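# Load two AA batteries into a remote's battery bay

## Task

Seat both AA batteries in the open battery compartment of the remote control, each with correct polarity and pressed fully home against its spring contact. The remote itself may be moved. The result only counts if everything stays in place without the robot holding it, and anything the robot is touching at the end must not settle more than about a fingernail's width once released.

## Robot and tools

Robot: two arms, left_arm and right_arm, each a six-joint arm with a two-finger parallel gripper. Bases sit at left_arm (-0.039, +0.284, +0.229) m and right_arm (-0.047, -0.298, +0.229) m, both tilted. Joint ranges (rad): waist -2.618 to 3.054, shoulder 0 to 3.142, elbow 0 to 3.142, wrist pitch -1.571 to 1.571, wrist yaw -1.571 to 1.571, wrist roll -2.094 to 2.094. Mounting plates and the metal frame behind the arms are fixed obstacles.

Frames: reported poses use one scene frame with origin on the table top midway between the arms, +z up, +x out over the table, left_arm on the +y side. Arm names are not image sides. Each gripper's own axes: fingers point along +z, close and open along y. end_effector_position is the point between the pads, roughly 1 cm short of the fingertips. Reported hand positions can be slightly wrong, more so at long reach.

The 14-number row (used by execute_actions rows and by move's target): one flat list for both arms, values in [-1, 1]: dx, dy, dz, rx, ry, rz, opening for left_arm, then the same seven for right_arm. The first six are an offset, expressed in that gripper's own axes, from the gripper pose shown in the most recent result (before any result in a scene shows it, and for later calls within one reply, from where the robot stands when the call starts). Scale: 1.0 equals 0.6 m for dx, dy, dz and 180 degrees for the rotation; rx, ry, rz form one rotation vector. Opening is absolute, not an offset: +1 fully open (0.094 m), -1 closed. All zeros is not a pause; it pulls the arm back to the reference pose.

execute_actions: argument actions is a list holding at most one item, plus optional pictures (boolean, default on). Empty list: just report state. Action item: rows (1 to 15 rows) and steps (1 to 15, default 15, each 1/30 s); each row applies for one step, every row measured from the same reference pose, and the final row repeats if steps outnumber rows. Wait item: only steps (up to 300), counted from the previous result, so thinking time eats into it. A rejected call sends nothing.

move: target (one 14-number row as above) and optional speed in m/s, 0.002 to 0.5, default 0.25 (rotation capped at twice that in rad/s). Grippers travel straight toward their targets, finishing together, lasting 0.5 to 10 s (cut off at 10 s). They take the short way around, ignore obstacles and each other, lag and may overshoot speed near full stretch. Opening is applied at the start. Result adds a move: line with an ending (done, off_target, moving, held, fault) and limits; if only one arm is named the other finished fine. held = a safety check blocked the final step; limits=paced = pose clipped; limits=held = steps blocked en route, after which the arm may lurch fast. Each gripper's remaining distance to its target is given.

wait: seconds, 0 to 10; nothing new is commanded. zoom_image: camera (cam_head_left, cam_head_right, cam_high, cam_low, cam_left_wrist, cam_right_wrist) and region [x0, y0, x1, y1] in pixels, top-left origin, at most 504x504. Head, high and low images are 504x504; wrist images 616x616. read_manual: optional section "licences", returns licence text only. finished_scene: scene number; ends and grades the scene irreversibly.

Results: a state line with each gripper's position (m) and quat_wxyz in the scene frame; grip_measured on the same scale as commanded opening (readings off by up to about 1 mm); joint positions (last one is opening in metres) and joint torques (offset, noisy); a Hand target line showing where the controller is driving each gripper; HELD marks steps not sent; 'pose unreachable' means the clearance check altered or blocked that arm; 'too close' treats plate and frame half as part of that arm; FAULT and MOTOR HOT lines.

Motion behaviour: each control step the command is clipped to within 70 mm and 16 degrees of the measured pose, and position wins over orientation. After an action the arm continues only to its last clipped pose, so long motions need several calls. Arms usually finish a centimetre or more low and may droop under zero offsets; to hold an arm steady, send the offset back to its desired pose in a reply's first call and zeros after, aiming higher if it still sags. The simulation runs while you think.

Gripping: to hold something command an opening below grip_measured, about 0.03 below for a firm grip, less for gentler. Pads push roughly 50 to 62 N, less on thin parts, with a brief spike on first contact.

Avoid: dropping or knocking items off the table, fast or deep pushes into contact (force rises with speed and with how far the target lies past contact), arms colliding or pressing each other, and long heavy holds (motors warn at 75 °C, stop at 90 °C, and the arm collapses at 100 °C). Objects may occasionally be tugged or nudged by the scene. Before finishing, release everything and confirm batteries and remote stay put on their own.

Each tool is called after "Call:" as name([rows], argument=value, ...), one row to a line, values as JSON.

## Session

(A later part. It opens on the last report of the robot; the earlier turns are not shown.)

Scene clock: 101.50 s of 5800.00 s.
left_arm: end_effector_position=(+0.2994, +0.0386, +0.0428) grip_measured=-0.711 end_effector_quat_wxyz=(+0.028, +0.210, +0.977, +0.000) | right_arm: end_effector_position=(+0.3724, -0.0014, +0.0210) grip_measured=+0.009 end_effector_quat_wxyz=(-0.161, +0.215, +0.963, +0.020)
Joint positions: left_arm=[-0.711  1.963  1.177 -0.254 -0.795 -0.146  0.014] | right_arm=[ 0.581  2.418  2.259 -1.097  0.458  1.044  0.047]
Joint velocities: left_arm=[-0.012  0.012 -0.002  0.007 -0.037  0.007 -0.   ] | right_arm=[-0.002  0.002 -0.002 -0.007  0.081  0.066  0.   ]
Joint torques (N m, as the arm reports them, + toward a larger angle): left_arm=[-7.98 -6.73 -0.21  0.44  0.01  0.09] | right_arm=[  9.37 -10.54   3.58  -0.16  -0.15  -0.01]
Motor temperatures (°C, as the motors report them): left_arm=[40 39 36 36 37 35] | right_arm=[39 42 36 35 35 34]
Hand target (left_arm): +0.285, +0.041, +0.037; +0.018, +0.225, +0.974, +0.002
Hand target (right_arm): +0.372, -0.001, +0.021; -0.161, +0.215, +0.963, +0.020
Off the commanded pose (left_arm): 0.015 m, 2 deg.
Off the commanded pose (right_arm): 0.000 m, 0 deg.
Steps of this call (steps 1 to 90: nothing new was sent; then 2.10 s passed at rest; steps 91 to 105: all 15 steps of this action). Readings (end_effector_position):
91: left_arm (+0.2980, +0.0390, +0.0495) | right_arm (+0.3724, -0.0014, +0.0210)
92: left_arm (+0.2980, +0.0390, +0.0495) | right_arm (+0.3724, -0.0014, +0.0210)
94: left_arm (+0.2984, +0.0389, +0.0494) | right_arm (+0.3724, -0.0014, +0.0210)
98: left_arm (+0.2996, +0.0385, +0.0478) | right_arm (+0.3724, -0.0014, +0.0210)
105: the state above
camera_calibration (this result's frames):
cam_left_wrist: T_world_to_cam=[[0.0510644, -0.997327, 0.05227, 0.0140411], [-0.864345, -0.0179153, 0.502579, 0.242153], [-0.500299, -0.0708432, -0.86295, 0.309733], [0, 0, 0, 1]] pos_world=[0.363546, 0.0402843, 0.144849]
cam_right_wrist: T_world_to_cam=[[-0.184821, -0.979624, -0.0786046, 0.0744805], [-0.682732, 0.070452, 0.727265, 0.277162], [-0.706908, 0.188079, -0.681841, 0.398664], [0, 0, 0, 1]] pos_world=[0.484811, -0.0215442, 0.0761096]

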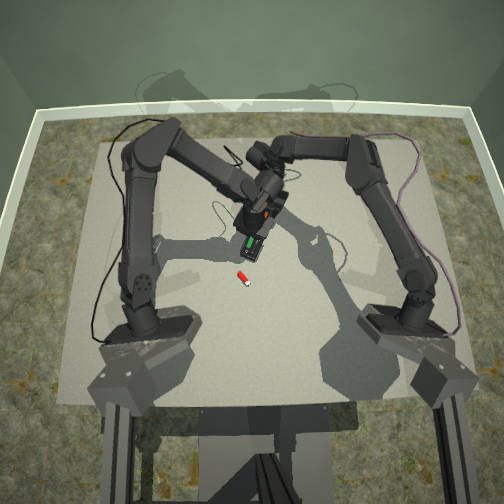

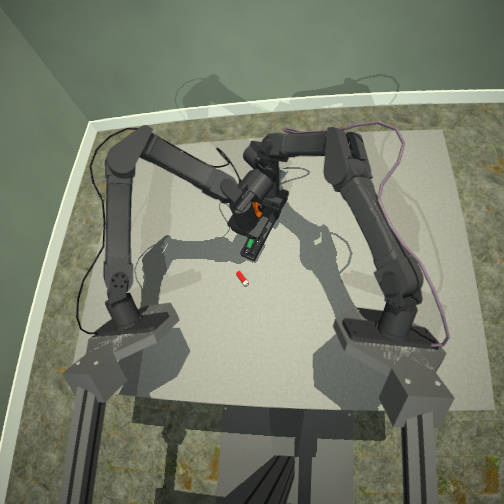

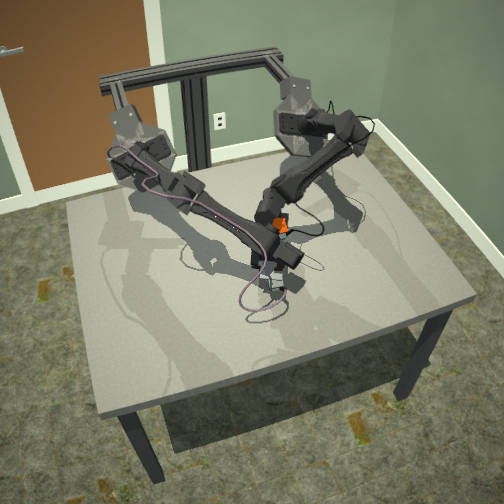

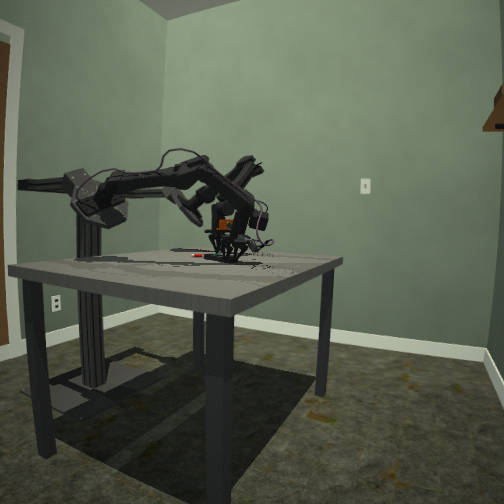

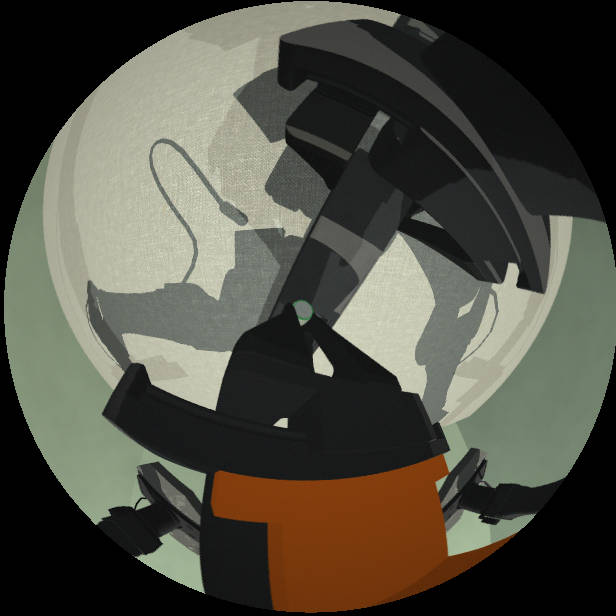

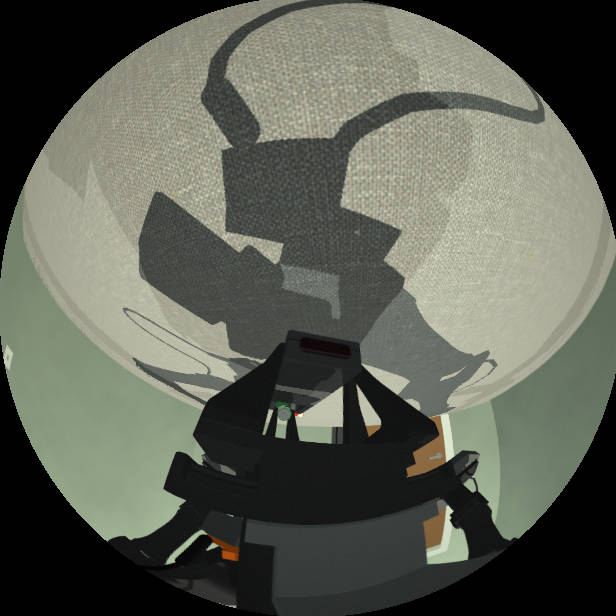

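Call:
execute_actions([
  {"rows":[[0.025,-0.006,0.009,0,0.007,0.01,-0.74,-0.002,0,0,0,-0.002,0,-0.03],[0.027,-0.006,0.009,0,0.007,0.01,-0.74,-0.003,0,0,0,-0.003,0,-0.03],[0.029,-0.006,0.009,0,0.007,0.01,-0.74,-0.004,0,0,0,-0.004,0,-0.03],[0.031,-0.006,0.009,0,0.007,0.01,-0.74,-0.005,0,0,0,-0.005,0,-0.03],[0.033,-0.005,0.009,0,0.007,0.01,-0.74,-0.006,0,0,0,-0.006,0,-0.03],[0.035,-0.005,0.009,0,0.007,0.01,-0.74,-0.007,0,0,0,-0.007,0,-0.03],[0.037,-0.005,0.009,0,0.007,0.01,-0.74,-0.008,0,0,0,-0.008,0,-0.03],[0.039,-0.005,0.009,0,0.007,0.01,-0.74,-0.009,0,0,0,-0.009,0,-0.03],[0.041,-0.004,0.009,0,0.007,0.01,-0.74,-0.01,0,0,0,-0.01,0,-0.03],[0.043,-0.004,0.009,0,0.007,0.01,-0.74,-0.011,0,0,0,-0.011,0,-0.03],[0.045,-0.004,0.009,0,0.007,0.01,-0.74,-0.012,0,0,0,-0.012,0,-0.03],[0.047,-0.004,0.009,0,0.007,0.01,-0.74,-0.013,0,0,0,-0.013,0,-0.03],[0.049,-0.004,0.009,0,0.007,0.01,-0.74,-0.014,0,0,0,-0.014,0,-0.03],[0.05,-0.004,0.009,0,0.007,0.01,-0.74,-0.015,0,0,0,-0.015,0,-0.03]],"steps":15},
], pictures=false)

Call:
wait(seconds=0.3)

Call:
zoom_image(camera="cam_head_left", region=[215,195,295,275])

Call:
zoom_image(camera="cam_right_wrist", region=[240,350,350,450])

Scene clock: 108.47 s of 5800.00 s.
left_arm: end_effector_position=(+0.2892, +0.0423, +0.0396) grip_measured=-0.711 end_effector_quat_wxyz=(+0.032, +0.208, +0.978, -0.001) | right_arm: end_effector_position=(+0.3725, -0.0013, +0.0210) grip_measured=+0.009 end_effector_quat_wxyz=(-0.161, +0.214, +0.963, +0.021)
Joint positions: left_arm=[-0.711  1.954  1.118 -0.193 -0.797 -0.142  0.014] | right_arm=[ 0.581  2.418  2.259 -1.096  0.458  1.041  0.047]
Joint velocities: left_arm=[-0.002 -0.042 -0.09   0.081  0.007 -0.007  0.   ] | right_arm=[ 0.007  0.002 -0.002  0.037 -0.066  0.007 -0.001]
Joint torques (N m, as the arm reports them, + toward a larger angle): left_arm=[-8.   -7.37 -0.89  0.18 -0.03  0.05] | right_arm=[  9.26 -11.11   2.71   0.17   0.26  -0.09]
Motor temperatures (°C, as the motors report them): left_arm=[40 39 36 36 37 35] | right_arm=[39 42 36 35 35 34]
Hand target (left_arm): +0.272, +0.049, +0.036; +0.017, +0.225, +0.974, +0.003
Hand target (right_arm): +0.380, -0.005, +0.018; -0.139, +0.216, +0.966, +0.015
Off the commanded pose (left_arm): 0.019 m, 3 deg.
Off the commanded pose (right_arm): 0.009 m, 3 deg.
Steps of this call (steps 1 to 90: nothing new was sent; then 3.47 s passed at rest; steps 91 to 105: all 15 steps of this action). Readings (end_effector_position):
91: left_arm (+0.3001, +0.0382, +0.0429) | right_arm (+0.3724, -0.0014, +0.0210)
92: left_arm (+0.3002, +0.0382, +0.0429) | right_arm (+0.3725, -0.0014, +0.0210)
94: left_arm (+0.2987, +0.0385, +0.0422) | right_arm (+0.3725, -0.0014, +0.0210)
98: left_arm (+0.2895, +0.0417, +0.0394) | right_arm (+0.3725, -0.0013, +0.0210)
105: the state above

Scene clock: 108.77 s of 5800.00 s.
left_arm: end_effector_position=(+0.2892, +0.0423, +0.0396) grip_measured=-0.711 end_effector_quat_wxyz=(+0.034, +0.206, +0.978, -0.002) | right_arm: end_effector_position=(+0.3726, -0.0013, +0.0210) grip_measured=+0.009 end_effector_quat_wxyz=(-0.160, +0.214, +0.963, +0.021)
Joint positions: left_arm=[-0.711  1.952  1.113 -0.184 -0.797 -0.142  0.014] | right_arm=[ 0.581  2.418  2.259 -1.096  0.458  1.04   0.047]
Joint velocities: left_arm=[-0.002  0.002 -0.012 -0.037 -0.037 -0.051 -0.001] | right_arm=[ 0.002 -0.017 -0.007  0.037 -0.037  0.037  0.001]
Joint torques (N m, as the arm reports them, + toward a larger angle): left_arm=[-7.91 -7.49 -0.87  0.26 -0.01  0.05] | right_arm=[  9.26 -11.13   2.75   0.16   0.28  -0.09]
Motor temperatures (°C, as the motors report them): left_arm=[40 39 36 36 37 35] | right_arm=[39 42 36 35 35 34]
Hand target (left_arm): +0.272, +0.049, +0.036; +0.017, +0.225, +0.974, +0.003
Hand target (right_arm): +0.380, -0.005, +0.018; -0.139, +0.216, +0.966, +0.015
Off the commanded pose (left_arm): 0.019 m, 3 deg.
Off the commanded pose (right_arm): 0.009 m, 3 deg.
Steps of this call (steps 1 to 9: nothing new was sent). Readings (end_effector_position):
1: left_arm (+0.2891, +0.0424, +0.0396) | right_arm (+0.3725, -0.0013, +0.0210)
2: left_arm (+0.2892, +0.0424, +0.0396) | right_arm (+0.3726, -0.0013, +0.0210)
4: left_arm (+0.2890, +0.0424, +0.0395) | right_arm (+0.3726, -0.0013, +0.0210)
8: left_arm (+0.2892, +0.0423, +0.0396) | right_arm (+0.3726, -0.0013, +0.0210)
9: the state above
camera_calibration (this result's frames):
cam_left_wrist: T_world_to_cam=[[0.0582068, -0.996593, 0.0584342, 0.0160056], [-0.869276, -0.0218146, 0.493846, 0.236982], [-0.490889, -0.0795406, -0.867584, 0.299927], [0, 0, 0, 1]] pos_world=[0.352302, 0.0449772, 0.142244]
cam_right_wrist: T_world_to_cam=[[-0.181916, -0.980028, -0.0803275, 0.0736178], [-0.683794, 0.0673759, 0.726558, 0.277737], [-0.706635, 0.1871, -0.682394, 0.398658], [0, 0, 0, 1]] pos_world=[0.485013, -0.021154, 0.0761635]

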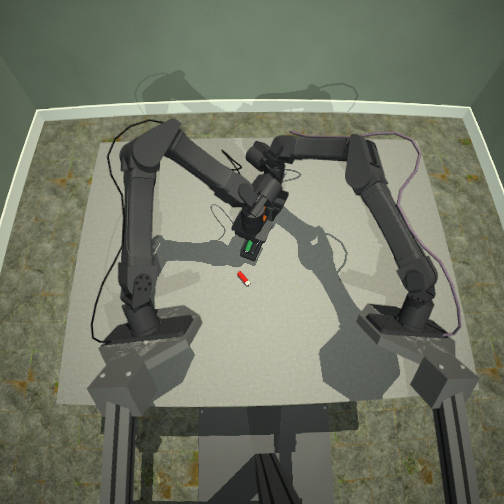

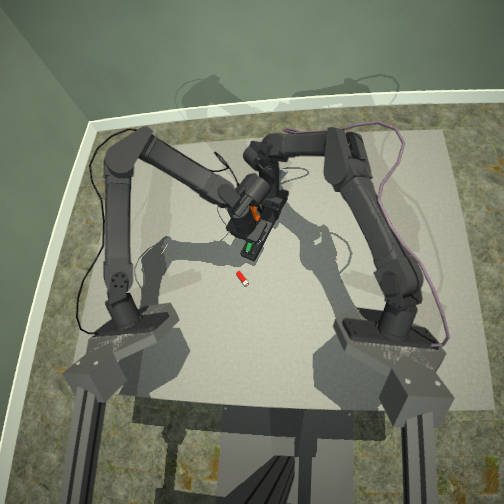

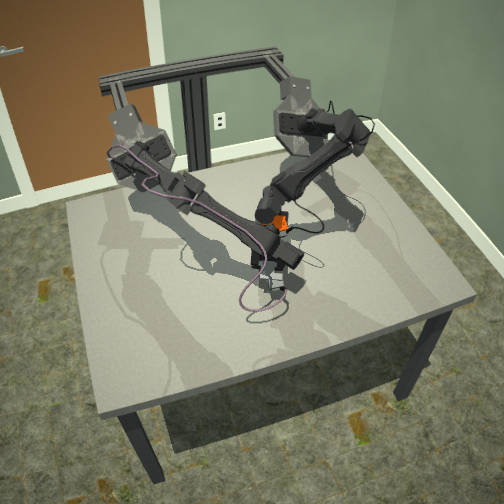

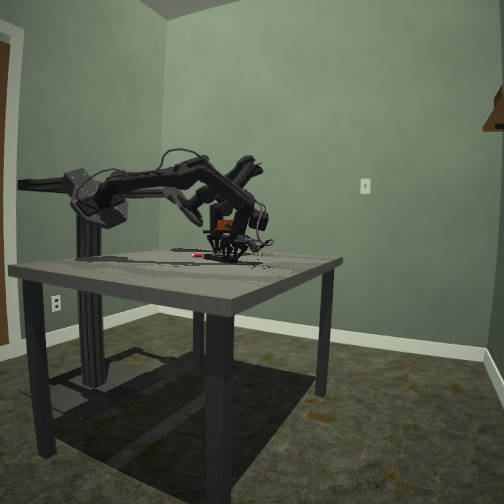

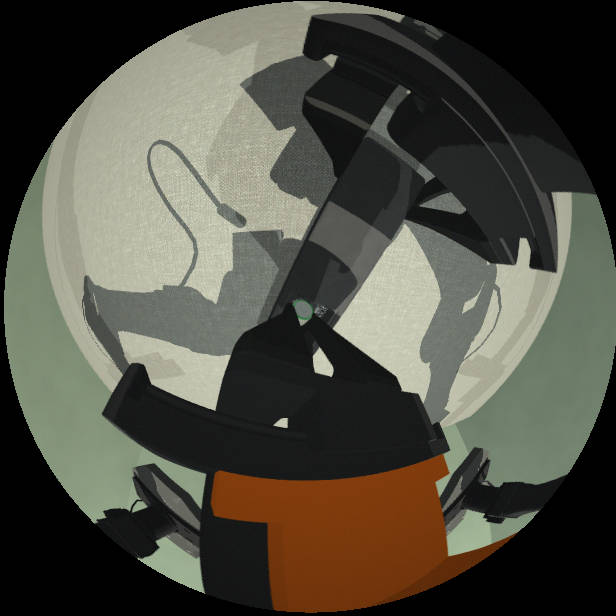

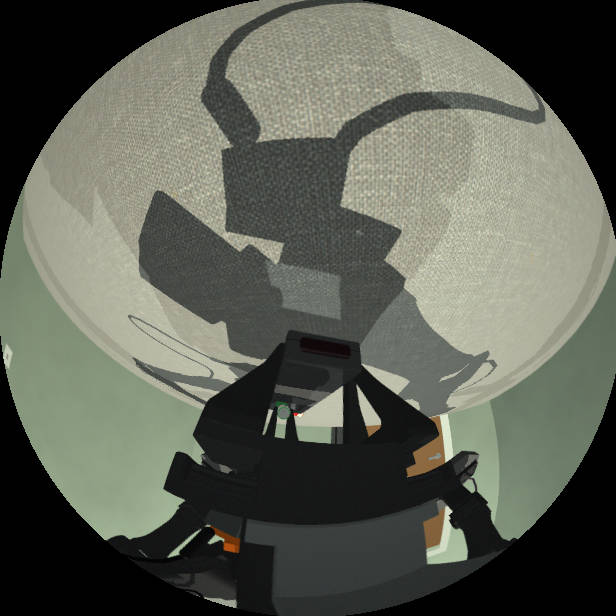

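Region (215, 195, 295, 275) of cam_head_left's 504x504 image, scaled by 6.300, with more detail than that image has.

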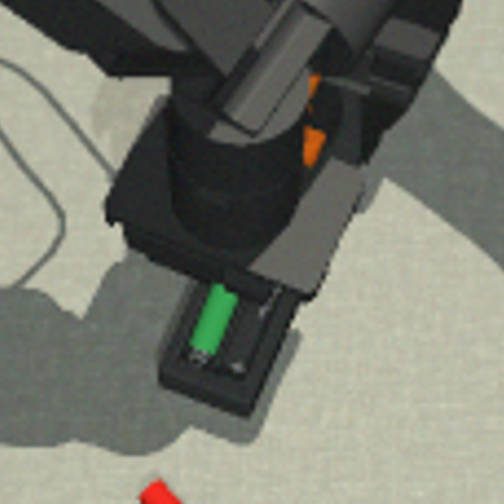

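Region (240, 350, 350, 450) of cam_right_wrist's 616x616 image, scaled by 4.582, with more detail than that image has; it fills the top 458 rows of this view, and the rest is white.

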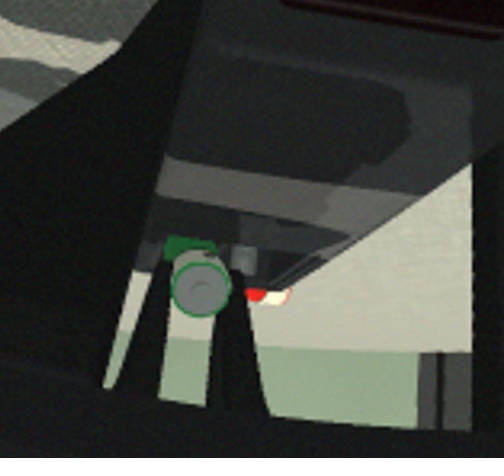

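Call:
execute_actions([
  {"rows":[[0.033,-0.002,0.005,0,0.014,0.012,-0.74,-0.016,0,0,0,-0.016,0,-0.03],[0.035,-0.002,0.006,0,0.017,0.012,-0.74,-0.017,0,0,0,-0.017,0,-0.03],[0.037,-0.002,0.007,0,0.02,0.012,-0.74,-0.018,0,0,0,-0.018,0,-0.03],[0.039,-0.002,0.008,0,0.023,0.012,-0.74,-0.019,0,0,0,-0.019,0,-0.03],[0.041,-0.002,0.01,0,0.026,0.012,-0.74,-0.02,0,0,0,-0.02,0,-0.03],[0.043,-0.002,0.012,0,0.029,0.012,-0.74,-0.021,0,0,0,-0.021,0,-0.03],[0.045,-0.002,0.014,0,0.032,0.012,-0.74,-0.022,0,0,0,-0.022,0,-0.03],[0.047,-0.002,0.016,0,0.035,0.012,-0.74,-0.023,0,0,0,-0.023,0,-0.03],[0.049,-0.002,0.018,0,0.038,0.012,-0.74,-0.024,0,0,0,-0.024,0,-0.03],[0.051,-0.002,0.021,0,0.04,0.012,-0.74,-0.025,0,0,0,-0.025,0,-0.03],[0.052,-0.002,0.024,0,0.04,0.012,-0.74,-0.025,0,0,0,-0.025,0,-0.03],[0.053,-0.002,0.027,0,0.04,0.012,-0.74,-0.025,0,0,0,-0.025,0,-0.03],[0.054,-0.002,0.03,0,0.04,0.012,-0.74,-0.025,0,0,0,-0.025,0,-0.03]],"steps":15},
], pictures=false)

Call:
wait(seconds=0.3)

Call:
zoom_image(camera="cam_head_left", region=[215,195,295,275])

Call:
zoom_image(camera="cam_right_wrist", region=[240,350,350,450])

Call:
zoom_image(camera="cam_left_wrist", region=[240,240,370,370])

Scene clock: 117.03 s of 5800.00 s.
left_arm: end_effector_position=(+0.2876, +0.0438, +0.0375) grip_measured=-0.711 end_effector_quat_wxyz=(+0.022, +0.193, +0.981, -0.003) | right_arm: end_effector_position=(+0.3722, -0.0010, +0.0204) grip_measured=+0.009 end_effector_quat_wxyz=(-0.159, +0.211, +0.964, +0.021)
Joint positions: left_arm=[-0.703  1.956  1.126 -0.214 -0.783 -0.179  0.014] | right_arm=[ 0.582  2.418  2.255 -1.092  0.461  1.035  0.047]
Joint velocities: left_arm=[ 0.007  0.002  0.022 -0.007  0.037 -0.022  0.   ] | right_arm=[-0.002 -0.012  0.007  0.007  0.007 -0.066 -0.   ]
Joint torques (N m, as the arm reports them, + toward a larger angle): left_arm=[-5.93 -4.01  1.76 -0.44  0.18 -0.04] | right_arm=[  9.11 -11.45   2.59   0.35   0.52  -0.13]
Motor temperatures (°C, as the motors report them): left_arm=[40 39 35 36 37 35] | right_arm=[39 43 36 35 35 34]
Hand target (left_arm): +0.260, +0.055, +0.021; -0.027, +0.224, +0.974, +0.011
Hand target (right_arm): +0.386, -0.007, +0.017; -0.125, +0.215, +0.969, +0.011
Off the commanded pose (left_arm): 0.034 m, 7 deg.
Off the commanded pose (right_arm): 0.015 m, 4 deg.
Steps of this call (steps 1 to 90: nothing new was sent; then 4.77 s passed at rest; steps 91 to 105: all 15 steps of this action). Readings (end_effector_position):
91: left_arm (+0.2892, +0.0423, +0.0396) | right_arm (+0.3727, -0.0012, +0.0210)
92: left_arm (+0.2892, +0.0423, +0.0396) | right_arm (+0.3727, -0.0012, +0.0209)
94: left_arm (+0.2887, +0.0426, +0.0396) | right_arm (+0.3728, -0.0011, +0.0209)
98: left_arm (+0.2872, +0.0434, +0.0394) | right_arm (+0.3727, -0.0011, +0.0207)
105: the state above

Scene clock: 117.33 s of 5800.00 s.
left_arm: end_effector_position=(+0.2876, +0.0439, +0.0374) grip_measured=-0.711 end_effector_quat_wxyz=(+0.022, +0.193, +0.981, -0.003) | right_arm: end_effector_position=(+0.3722, -0.0010, +0.0204) grip_measured=+0.009 end_effector_quat_wxyz=(-0.159, +0.211, +0.964, +0.021)
Joint positions: left_arm=[-0.703  1.956  1.126 -0.215 -0.782 -0.179  0.014] | right_arm=[ 0.582  2.418  2.255 -1.092  0.461  1.035  0.047]
Joint velocities: left_arm=[ 0.002 -0.002  0.002 -0.037 -0.037 -0.007  0.001] | right_arm=[-0.012  0.007 -0.002  0.007 -0.022  0.066 -0.   ]
Joint torques (N m, as the arm reports them, + toward a larger angle): left_arm=[-5.64 -3.94  1.78 -0.43  0.16 -0.06] | right_arm=[  9.14 -11.42   2.55   0.34   0.52  -0.14]
Motor temperatures (°C, as the motors report them): left_arm=[40 39 35 36 37 35] | right_arm=[39 43 36 35 35 34]
Hand target (left_arm): +0.260, +0.055, +0.021; -0.027, +0.223, +0.974, +0.011
Hand target (right_arm): +0.386, -0.007, +0.017; -0.125, +0.215, +0.969, +0.011
Off the commanded pose (left_arm): 0.034 m, 7 deg.
Off the commanded pose (right_arm): 0.015 m, 4 deg.
Steps of this call (steps 1 to 9: nothing new was sent). Readings (end_effector_position):
1: left_arm (+0.2877, +0.0439, +0.0374) | right_arm (+0.3722, -0.0010, +0.0204)
2: left_arm (+0.2877, +0.0438, +0.0374) | right_arm (+0.3722, -0.0010, +0.0204)
4: left_arm (+0.2876, +0.0439, +0.0374) | right_arm (+0.3722, -0.0010, +0.0204)
8: left_arm (+0.2876, +0.0439, +0.0374) | right_arm (+0.3722, -0.0010, +0.0204)
9: the state above
camera_calibration (this result's frames):
cam_left_wrist: T_world_to_cam=[[0.0861686, -0.994708, 0.0559499, 0.00976929], [-0.856713, -0.0453144, 0.5138, 0.233347], [-0.508546, -0.0922064, -0.856084, 0.302571], [0, 0, 0, 1]] pos_world=[0.352941, 0.0481906, 0.138586]
cam_right_wrist: T_world_to_cam=[[-0.176382, -0.980998, -0.0808237, 0.0717217], [-0.685987, 0.0636213, 0.724827, 0.278662], [-0.705912, 0.18329, -0.684173, 0.397694], [0, 0, 0, 1]] pos_world=[0.484546, -0.0202635, 0.075907]

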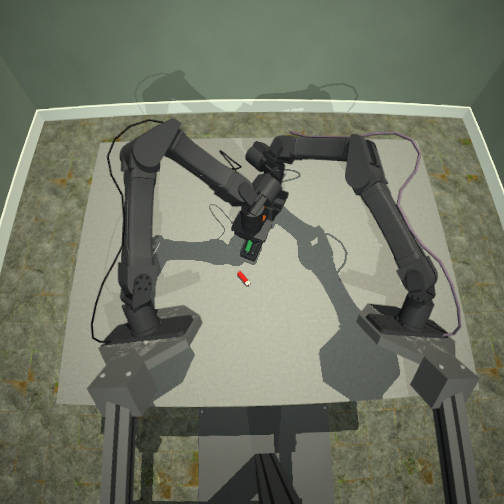

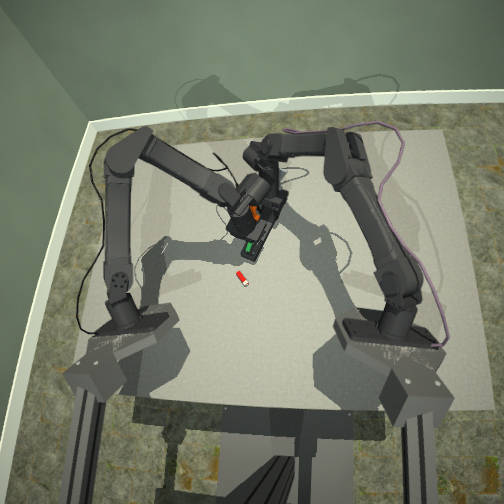

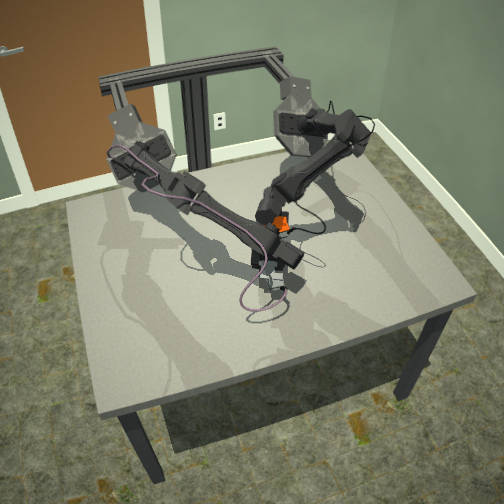

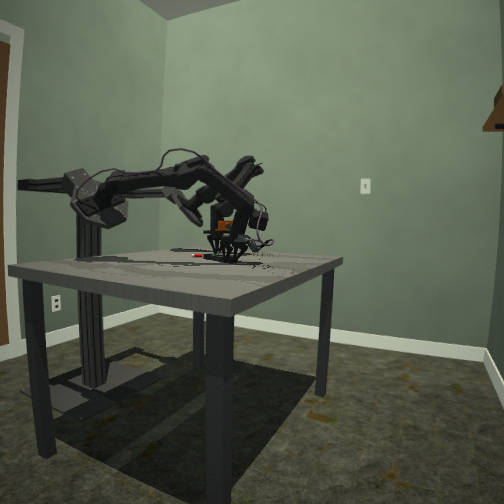

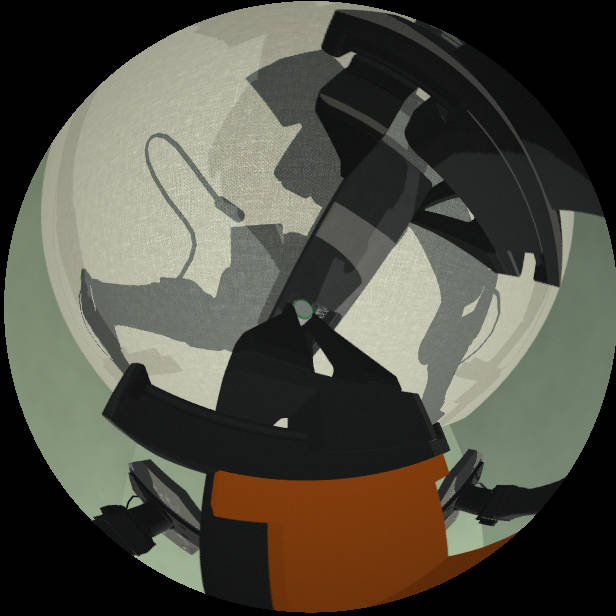

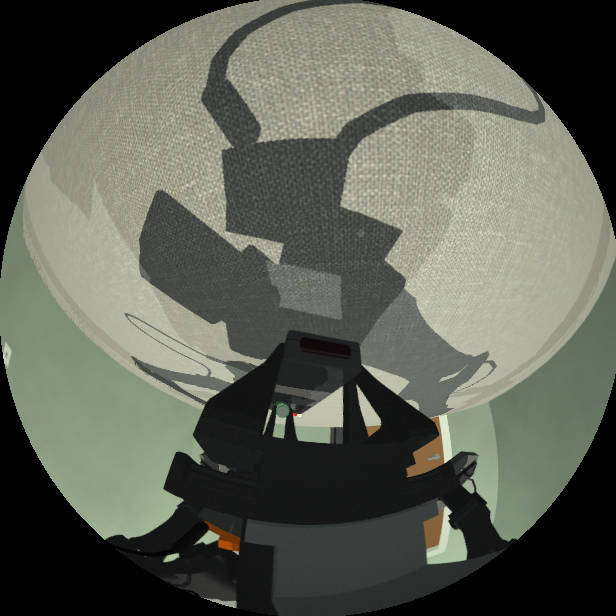

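Region (215, 195, 295, 275) of cam_head_left's 504x504 image, scaled by 6.300, with more detail than that image has.

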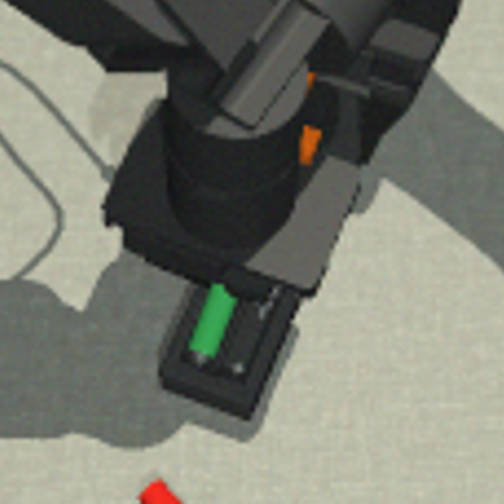

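Region (240, 350, 350, 450) of cam_right_wrist's 616x616 image, scaled by 4.582, with more detail than that image has; it fills the top 458 rows of this view, and the rest is white.

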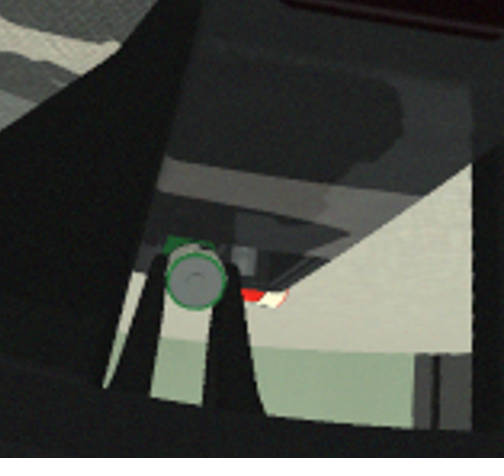

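Region (240, 240, 370, 370) of cam_left_wrist's 616x616 image, scaled by 3.877, with more detail than that image has.

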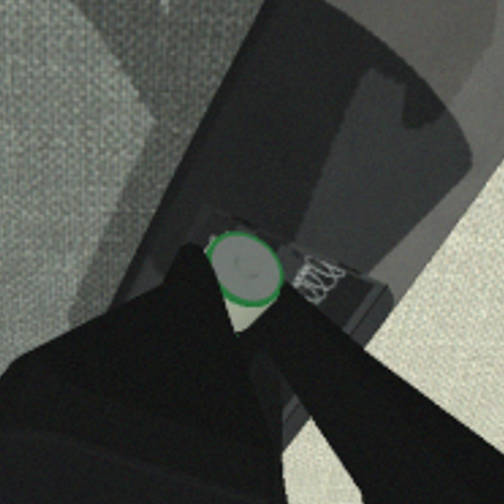

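Call:
execute_actions([
  {"rows":[[0.051,-0.001,0.028,0,0.032,0.02,-0.738,-0.023,0,0,0,-0.023,0,-0.03],[0.052,-0.002,0.03,0,0.032,0.02,-0.736,-0.023,0,0,0,-0.023,0,-0.03],[0.053,-0.003,0.033,0,0.032,0.02,-0.734,-0.023,0,0,0,-0.023,0,-0.03],[0.054,-0.004,0.036,0,0.032,0.02,-0.732,-0.023,0,0,0,-0.023,0,-0.03],[0.055,-0.005,0.039,0,0.032,0.02,-0.73,-0.023,0,0,0,-0.023,0,-0.03],[0.056,-0.005,0.042,0,0.032,0.02,-0.73,-0.023,0,0,0,-0.023,0,-0.03],[0.057,-0.005,0.045,0,0.032,0.02,-0.73,-0.023,0,0,0,-0.023,0,-0.03],[0.058,-0.005,0.048,0,0.032,0.02,-0.73,-0.023,0,0,0,-0.023,0,-0.03],[0.059,-0.005,0.051,0,0.032,0.02,-0.73,-0.023,0,0,0,-0.023,0,-0.03],[0.06,-0.005,0.054,0,0.032,0.02,-0.73,-0.023,0,0,0,-0.023,0,-0.03]],"steps":15},
])

Call:
zoom_image(camera="cam_right_wrist", region=[240,350,350,450])

Call:
zoom_image(camera="cam_left_wrist", region=[240,240,370,370])

Scene clock: 124.77 s of 5800.00 s.
left_arm: end_effector_position=(+0.2889, +0.0438, +0.0346) grip_measured=-0.711 end_effector_quat_wxyz=(+0.023, +0.192, +0.981, -0.005) | right_arm: end_effector_position=(+0.3722, -0.0010, +0.0204) grip_measured=+0.009 end_effector_quat_wxyz=(-0.159, +0.211, +0.964, +0.021)
Joint positions: left_arm=[-0.695  1.96   1.126 -0.201 -0.774 -0.169  0.014] | right_arm=[ 0.582  2.418  2.255 -1.092  0.461  1.034  0.047]
Joint velocities: left_arm=[-0.007 -0.012  0.012 -0.051 -0.007 -0.007  0.001] | right_arm=[-0.007 -0.012 -0.002 -0.051 -0.022  0.007  0.   ]
Joint torques (N m, as the arm reports them, + toward a larger angle): left_arm=[-3.94 -2.41 -0.06  0.24  0.25  0.09] | right_arm=[  9.23 -11.29   2.47   0.34   0.51  -0.15]
Motor temperatures (°C, as the motors report them): left_arm=[39 39 36 36 37 35] | right_arm=[39 43 36 35 35 34]
Hand target (left_arm): +0.254, +0.056, +0.007; -0.028, +0.222, +0.975, +0.007
Hand target (right_arm): +0.384, -0.007, +0.017; -0.127, +0.212, +0.969, +0.012
Off the commanded pose (left_arm): 0.047 m, 7 deg.
Off the commanded pose (right_arm): 0.014 m, 4 deg.
Steps of this call (steps 1 to 90: nothing new was sent; then 3.93 s passed at rest; steps 91 to 105: all 15 steps of this action). Readings (end_effector_position):
91: left_arm (+0.2876, +0.0438, +0.0374) | right_arm (+0.3722, -0.0010, +0.0204)
92: left_arm (+0.2876, +0.0439, +0.0372) | right_arm (+0.3722, -0.0010, +0.0204)
94: left_arm (+0.2882, +0.0440, +0.0366) | right_arm (+0.3722, -0.0010, +0.0204)
98: left_arm (+0.2889, +0.0439, +0.0346) | right_arm (+0.3722, -0.0010, +0.0204)
105: the state above
camera_calibration (this result's frames):
cam_left_wrist: T_world_to_cam=[[0.0884466, -0.994239, 0.0605527, 0.0089119], [-0.856809, -0.0449365, 0.513672, 0.235916], [-0.507992, -0.0973147, -0.855847, 0.300813], [0, 0, 0, 1]] pos_world=[0.354157, 0.0487353, 0.135727]
cam_right_wrist: T_world_to_cam=[[-0.175307, -0.981161, -0.0811803, 0.0713288], [-0.686145, 0.0626292, 0.724764, 0.278721], [-0.706026, 0.182758, -0.684198, 0.397737], [0, 0, 0, 1]] pos_world=[0.48456, -0.0201605, 0.0759142]

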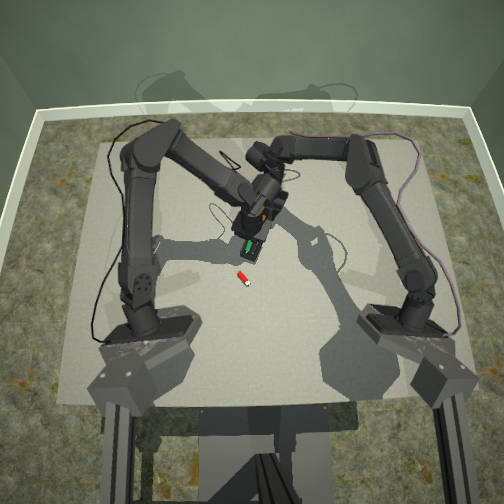

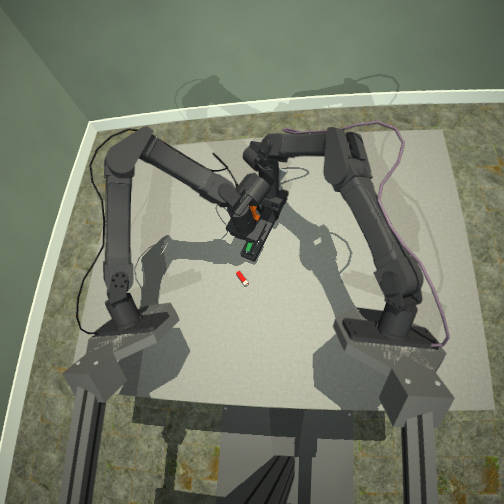

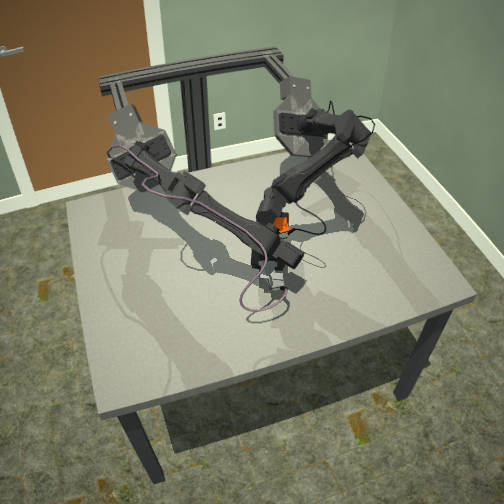

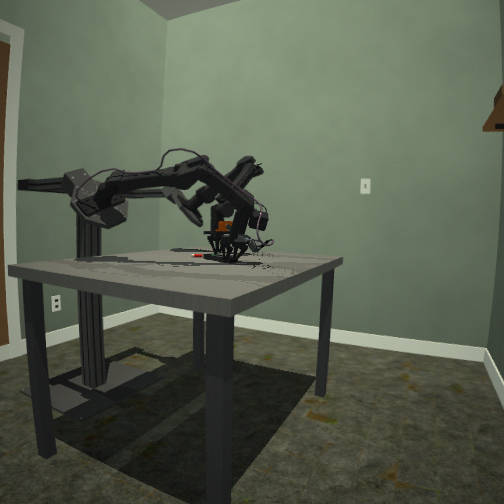

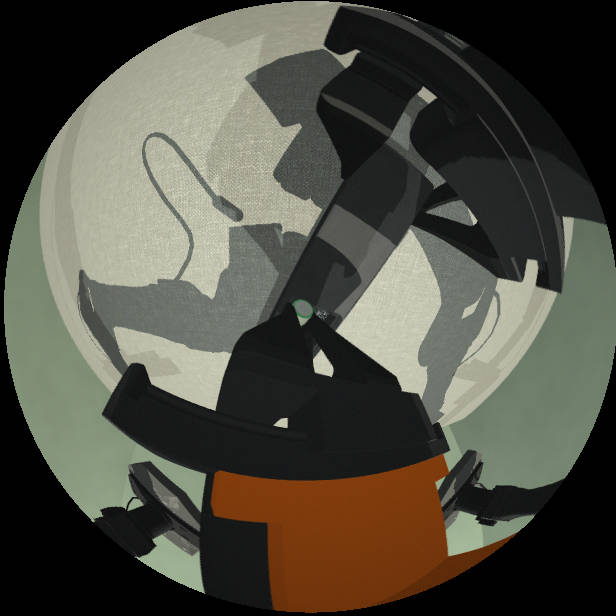

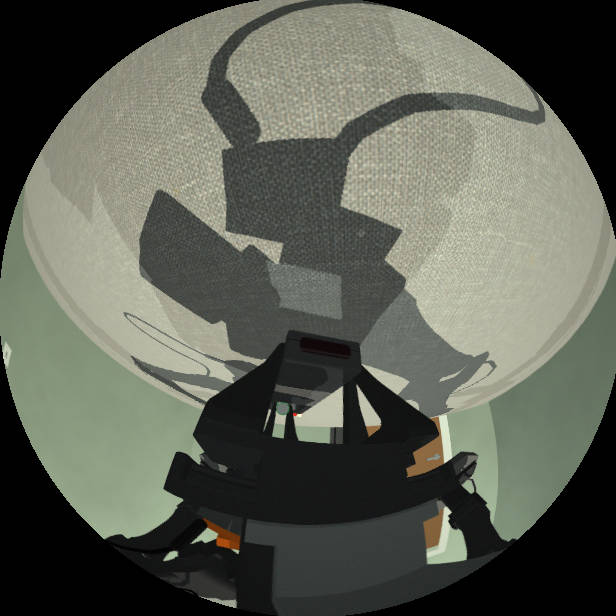

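Region (240, 350, 350, 450) of cam_right_wrist's 616x616 image, scaled by 4.582, with more detail than that image has; it fills the top 458 rows of this view, and the rest is white.

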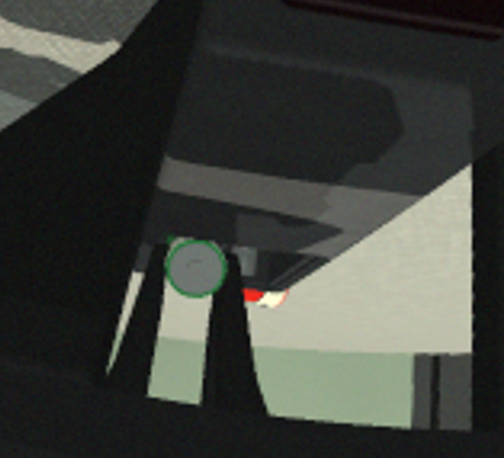

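Region (240, 240, 370, 370) of cam_left_wrist's 616x616 image, scaled by 3.877, with more detail than that image has.

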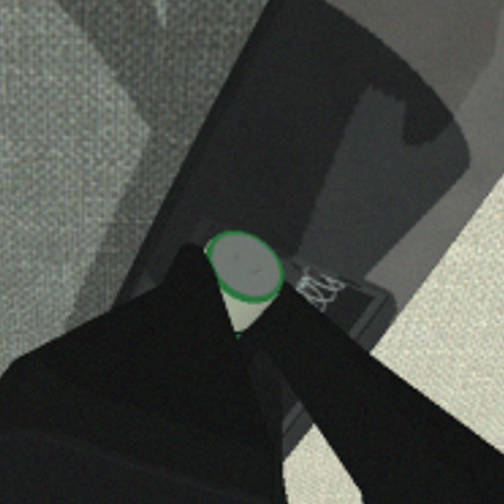

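Call:
execute_actions([
  {"rows":[[0.055,-0.004,0.042,0,0.03,0.018,-0.73,-0.02,0,0,0,-0.02,0,-0.03],[0.048,-0.004,0.037,0,0.026,0.016,-0.73,-0.018,0,0,0,-0.018,0,-0.03],[0.041,-0.003,0.032,0,0.022,0.014,-0.73,-0.016,0,0,0,-0.016,0,-0.03],[0.034,-0.003,0.027,0,0.018,0.012,-0.73,-0.013,0,0,0,-0.013,0,-0.03],[0.027,-0.002,0.022,0,0.014,0.01,-0.725,-0.01,0,0,0,-0.01,0,-0.03],[0.02,-0.002,0.018,0,0.01,0.008,-0.72,-0.008,0,0,0,-0.008,0,-0.03],[0.013,-0.001,0.014,0,0.006,0.006,-0.715,-0.005,0,0,0,-0.005,0,-0.03],[0.006,0,0.01,0,0.003,0.005,-0.71,-0.002,0,0,0,-0.002,0,-0.03],[0,0,0.006,0,0,0.005,-0.70,0,0,0,0,0,0,-0.03],[0,0,0.003,0,0,0.005,-0.68,0,0,0,0,0,0,-0.03],[0,0,0,0,0,0.005,-0.65,0,0,0,0,0,0,-0.03],[0,0,0,0,0,0.005,-0.62,0,0,0,0,0,0,-0.03]],"steps":15},
])

Call:
zoom_image(camera="cam_right_wrist", region=[240,350,350,450])

Call:
zoom_image(camera="cam_left_wrist", region=[240,240,370,370])

Scene clock: 130.90 s of 5800.00 s.
left_arm: end_effector_position=(+0.2902, +0.0433, +0.0354) grip_measured=-0.623 end_effector_quat_wxyz=(+0.025, +0.194, +0.981, -0.006) | right_arm: end_effector_position=(+0.3716, -0.0006, +0.0206) grip_measured=+0.009 end_effector_quat_wxyz=(-0.161, +0.210, +0.964, +0.022)
Joint positions: left_arm=[-0.696  1.958  1.126 -0.198 -0.774 -0.162  0.018] | right_arm=[ 0.582  2.418  2.255 -1.093  0.457  1.034  0.047]
Joint velocities: left_arm=[ 0.002 -0.012 -0.022 -0.007 -0.007  0.037 -0.   ] | right_arm=[ 0.007  0.002  0.017 -0.051  0.022  0.007 -0.   ]
Joint torques (N m, as the arm reports them, + toward a larger angle): left_arm=[-7.51 -7.53  1.55  0.35 -0.04  0.02] | right_arm=[  9.38 -10.52   3.51  -0.17  -0.12  -0.02]
Motor temperatures (°C, as the motors report them): left_arm=[39 39 36 36 37 35] | right_arm=[39 43 36 35 35 34]
Hand target (left_arm): +0.289, +0.044, +0.035; +0.023, +0.199, +0.980, -0.005
Hand target (right_arm): +0.372, -0.001, +0.020; -0.159, +0.211, +0.964, +0.021
Off the commanded pose (left_arm): 0.002 m, 1 deg.
Off the commanded pose (right_arm): 0.001 m, 0 deg.
Steps of this call (steps 1 to 90: nothing new was sent; then 2.63 s passed at rest; steps 91 to 105: all 15 steps of this action). Readings (end_effector_position):
91: left_arm (+0.2889, +0.0438, +0.0346) | right_arm (+0.3722, -0.0010, +0.0204)
92: left_arm (+0.2889, +0.0438, +0.0346) | right_arm (+0.3722, -0.0010, +0.0204)
94: left_arm (+0.2890, +0.0437, +0.0346) | right_arm (+0.3721, -0.0009, +0.0205)
98: left_arm (+0.2898, +0.0436, +0.0351) | right_arm (+0.3718, -0.0007, +0.0206)
105: the state above
camera_calibration (this result's frames):
cam_left_wrist: T_world_to_cam=[[0.0840938, -0.994419, 0.0637077, 0.00940637], [-0.858803, -0.039904, 0.51075, 0.237015], [-0.505358, -0.0976632, -0.857365, 0.301468], [0, 0, 0, 1]] pos_world=[0.355108, 0.0482541, 0.136814]
cam_right_wrist: T_world_to_cam=[[-0.175424, -0.980989, -0.0829905, 0.0716694], [-0.684148, 0.0608556, 0.726799, 0.277399], [-0.707932, 0.184276, -0.681817, 0.398101], [0, 0, 0, 1]] pos_world=[0.484183, -0.0199348, 0.0757665]

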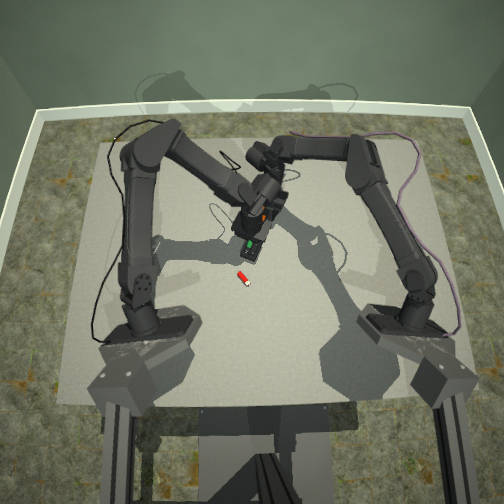

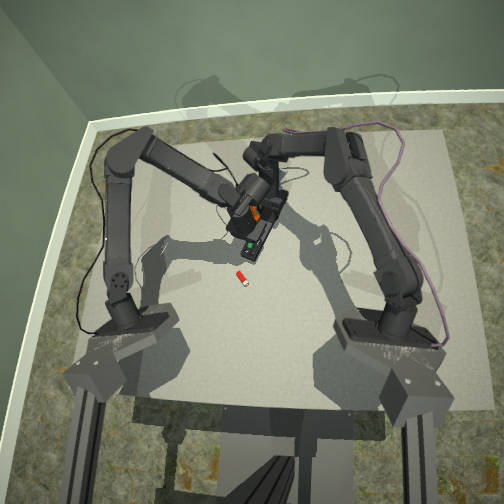

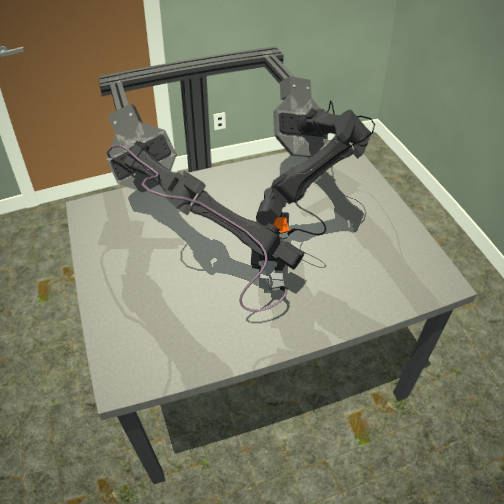

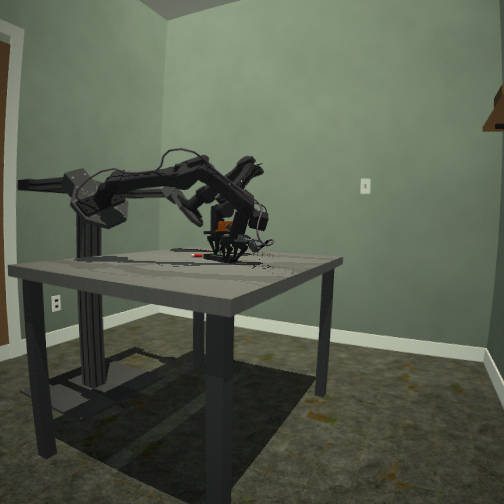

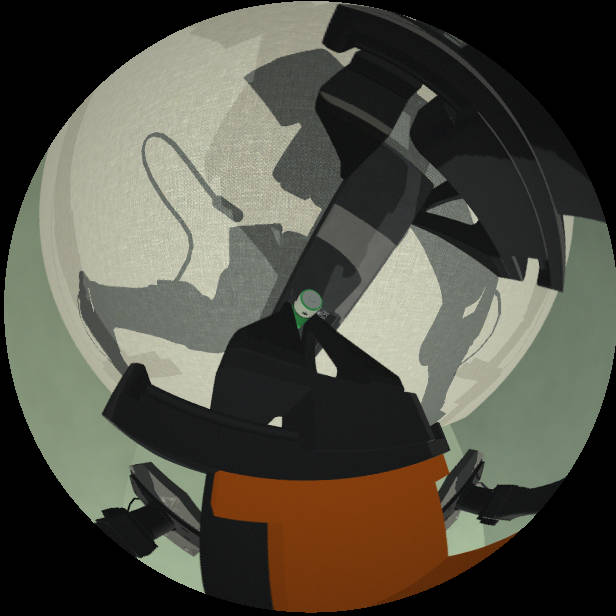

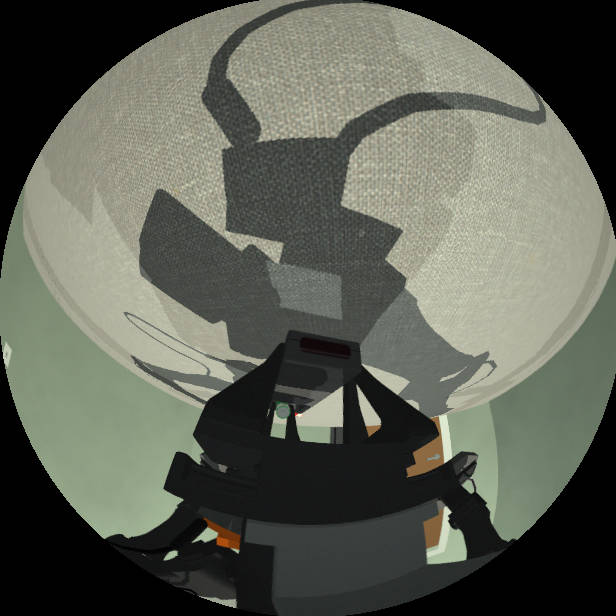

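Region (240, 350, 350, 450) of cam_right_wrist's 616x616 image, scaled by 4.582, with more detail than that image has; it fills the top 458 rows of this view, and the rest is white.

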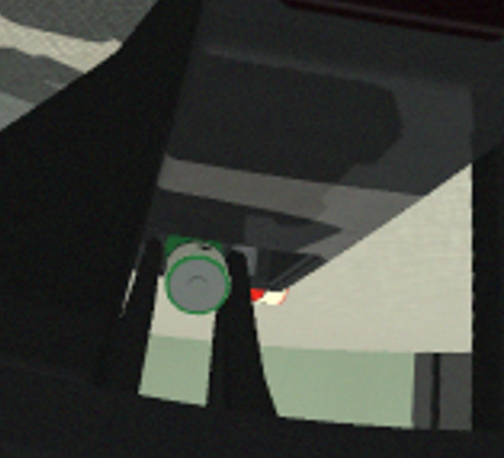

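Region (240, 240, 370, 370) of cam_left_wrist's 616x616 image, scaled by 3.877, with more detail than that image has.

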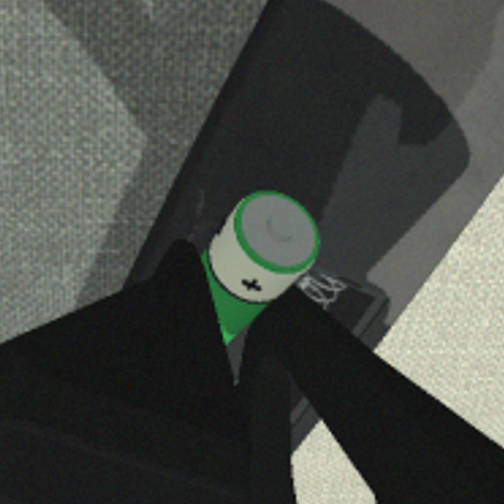

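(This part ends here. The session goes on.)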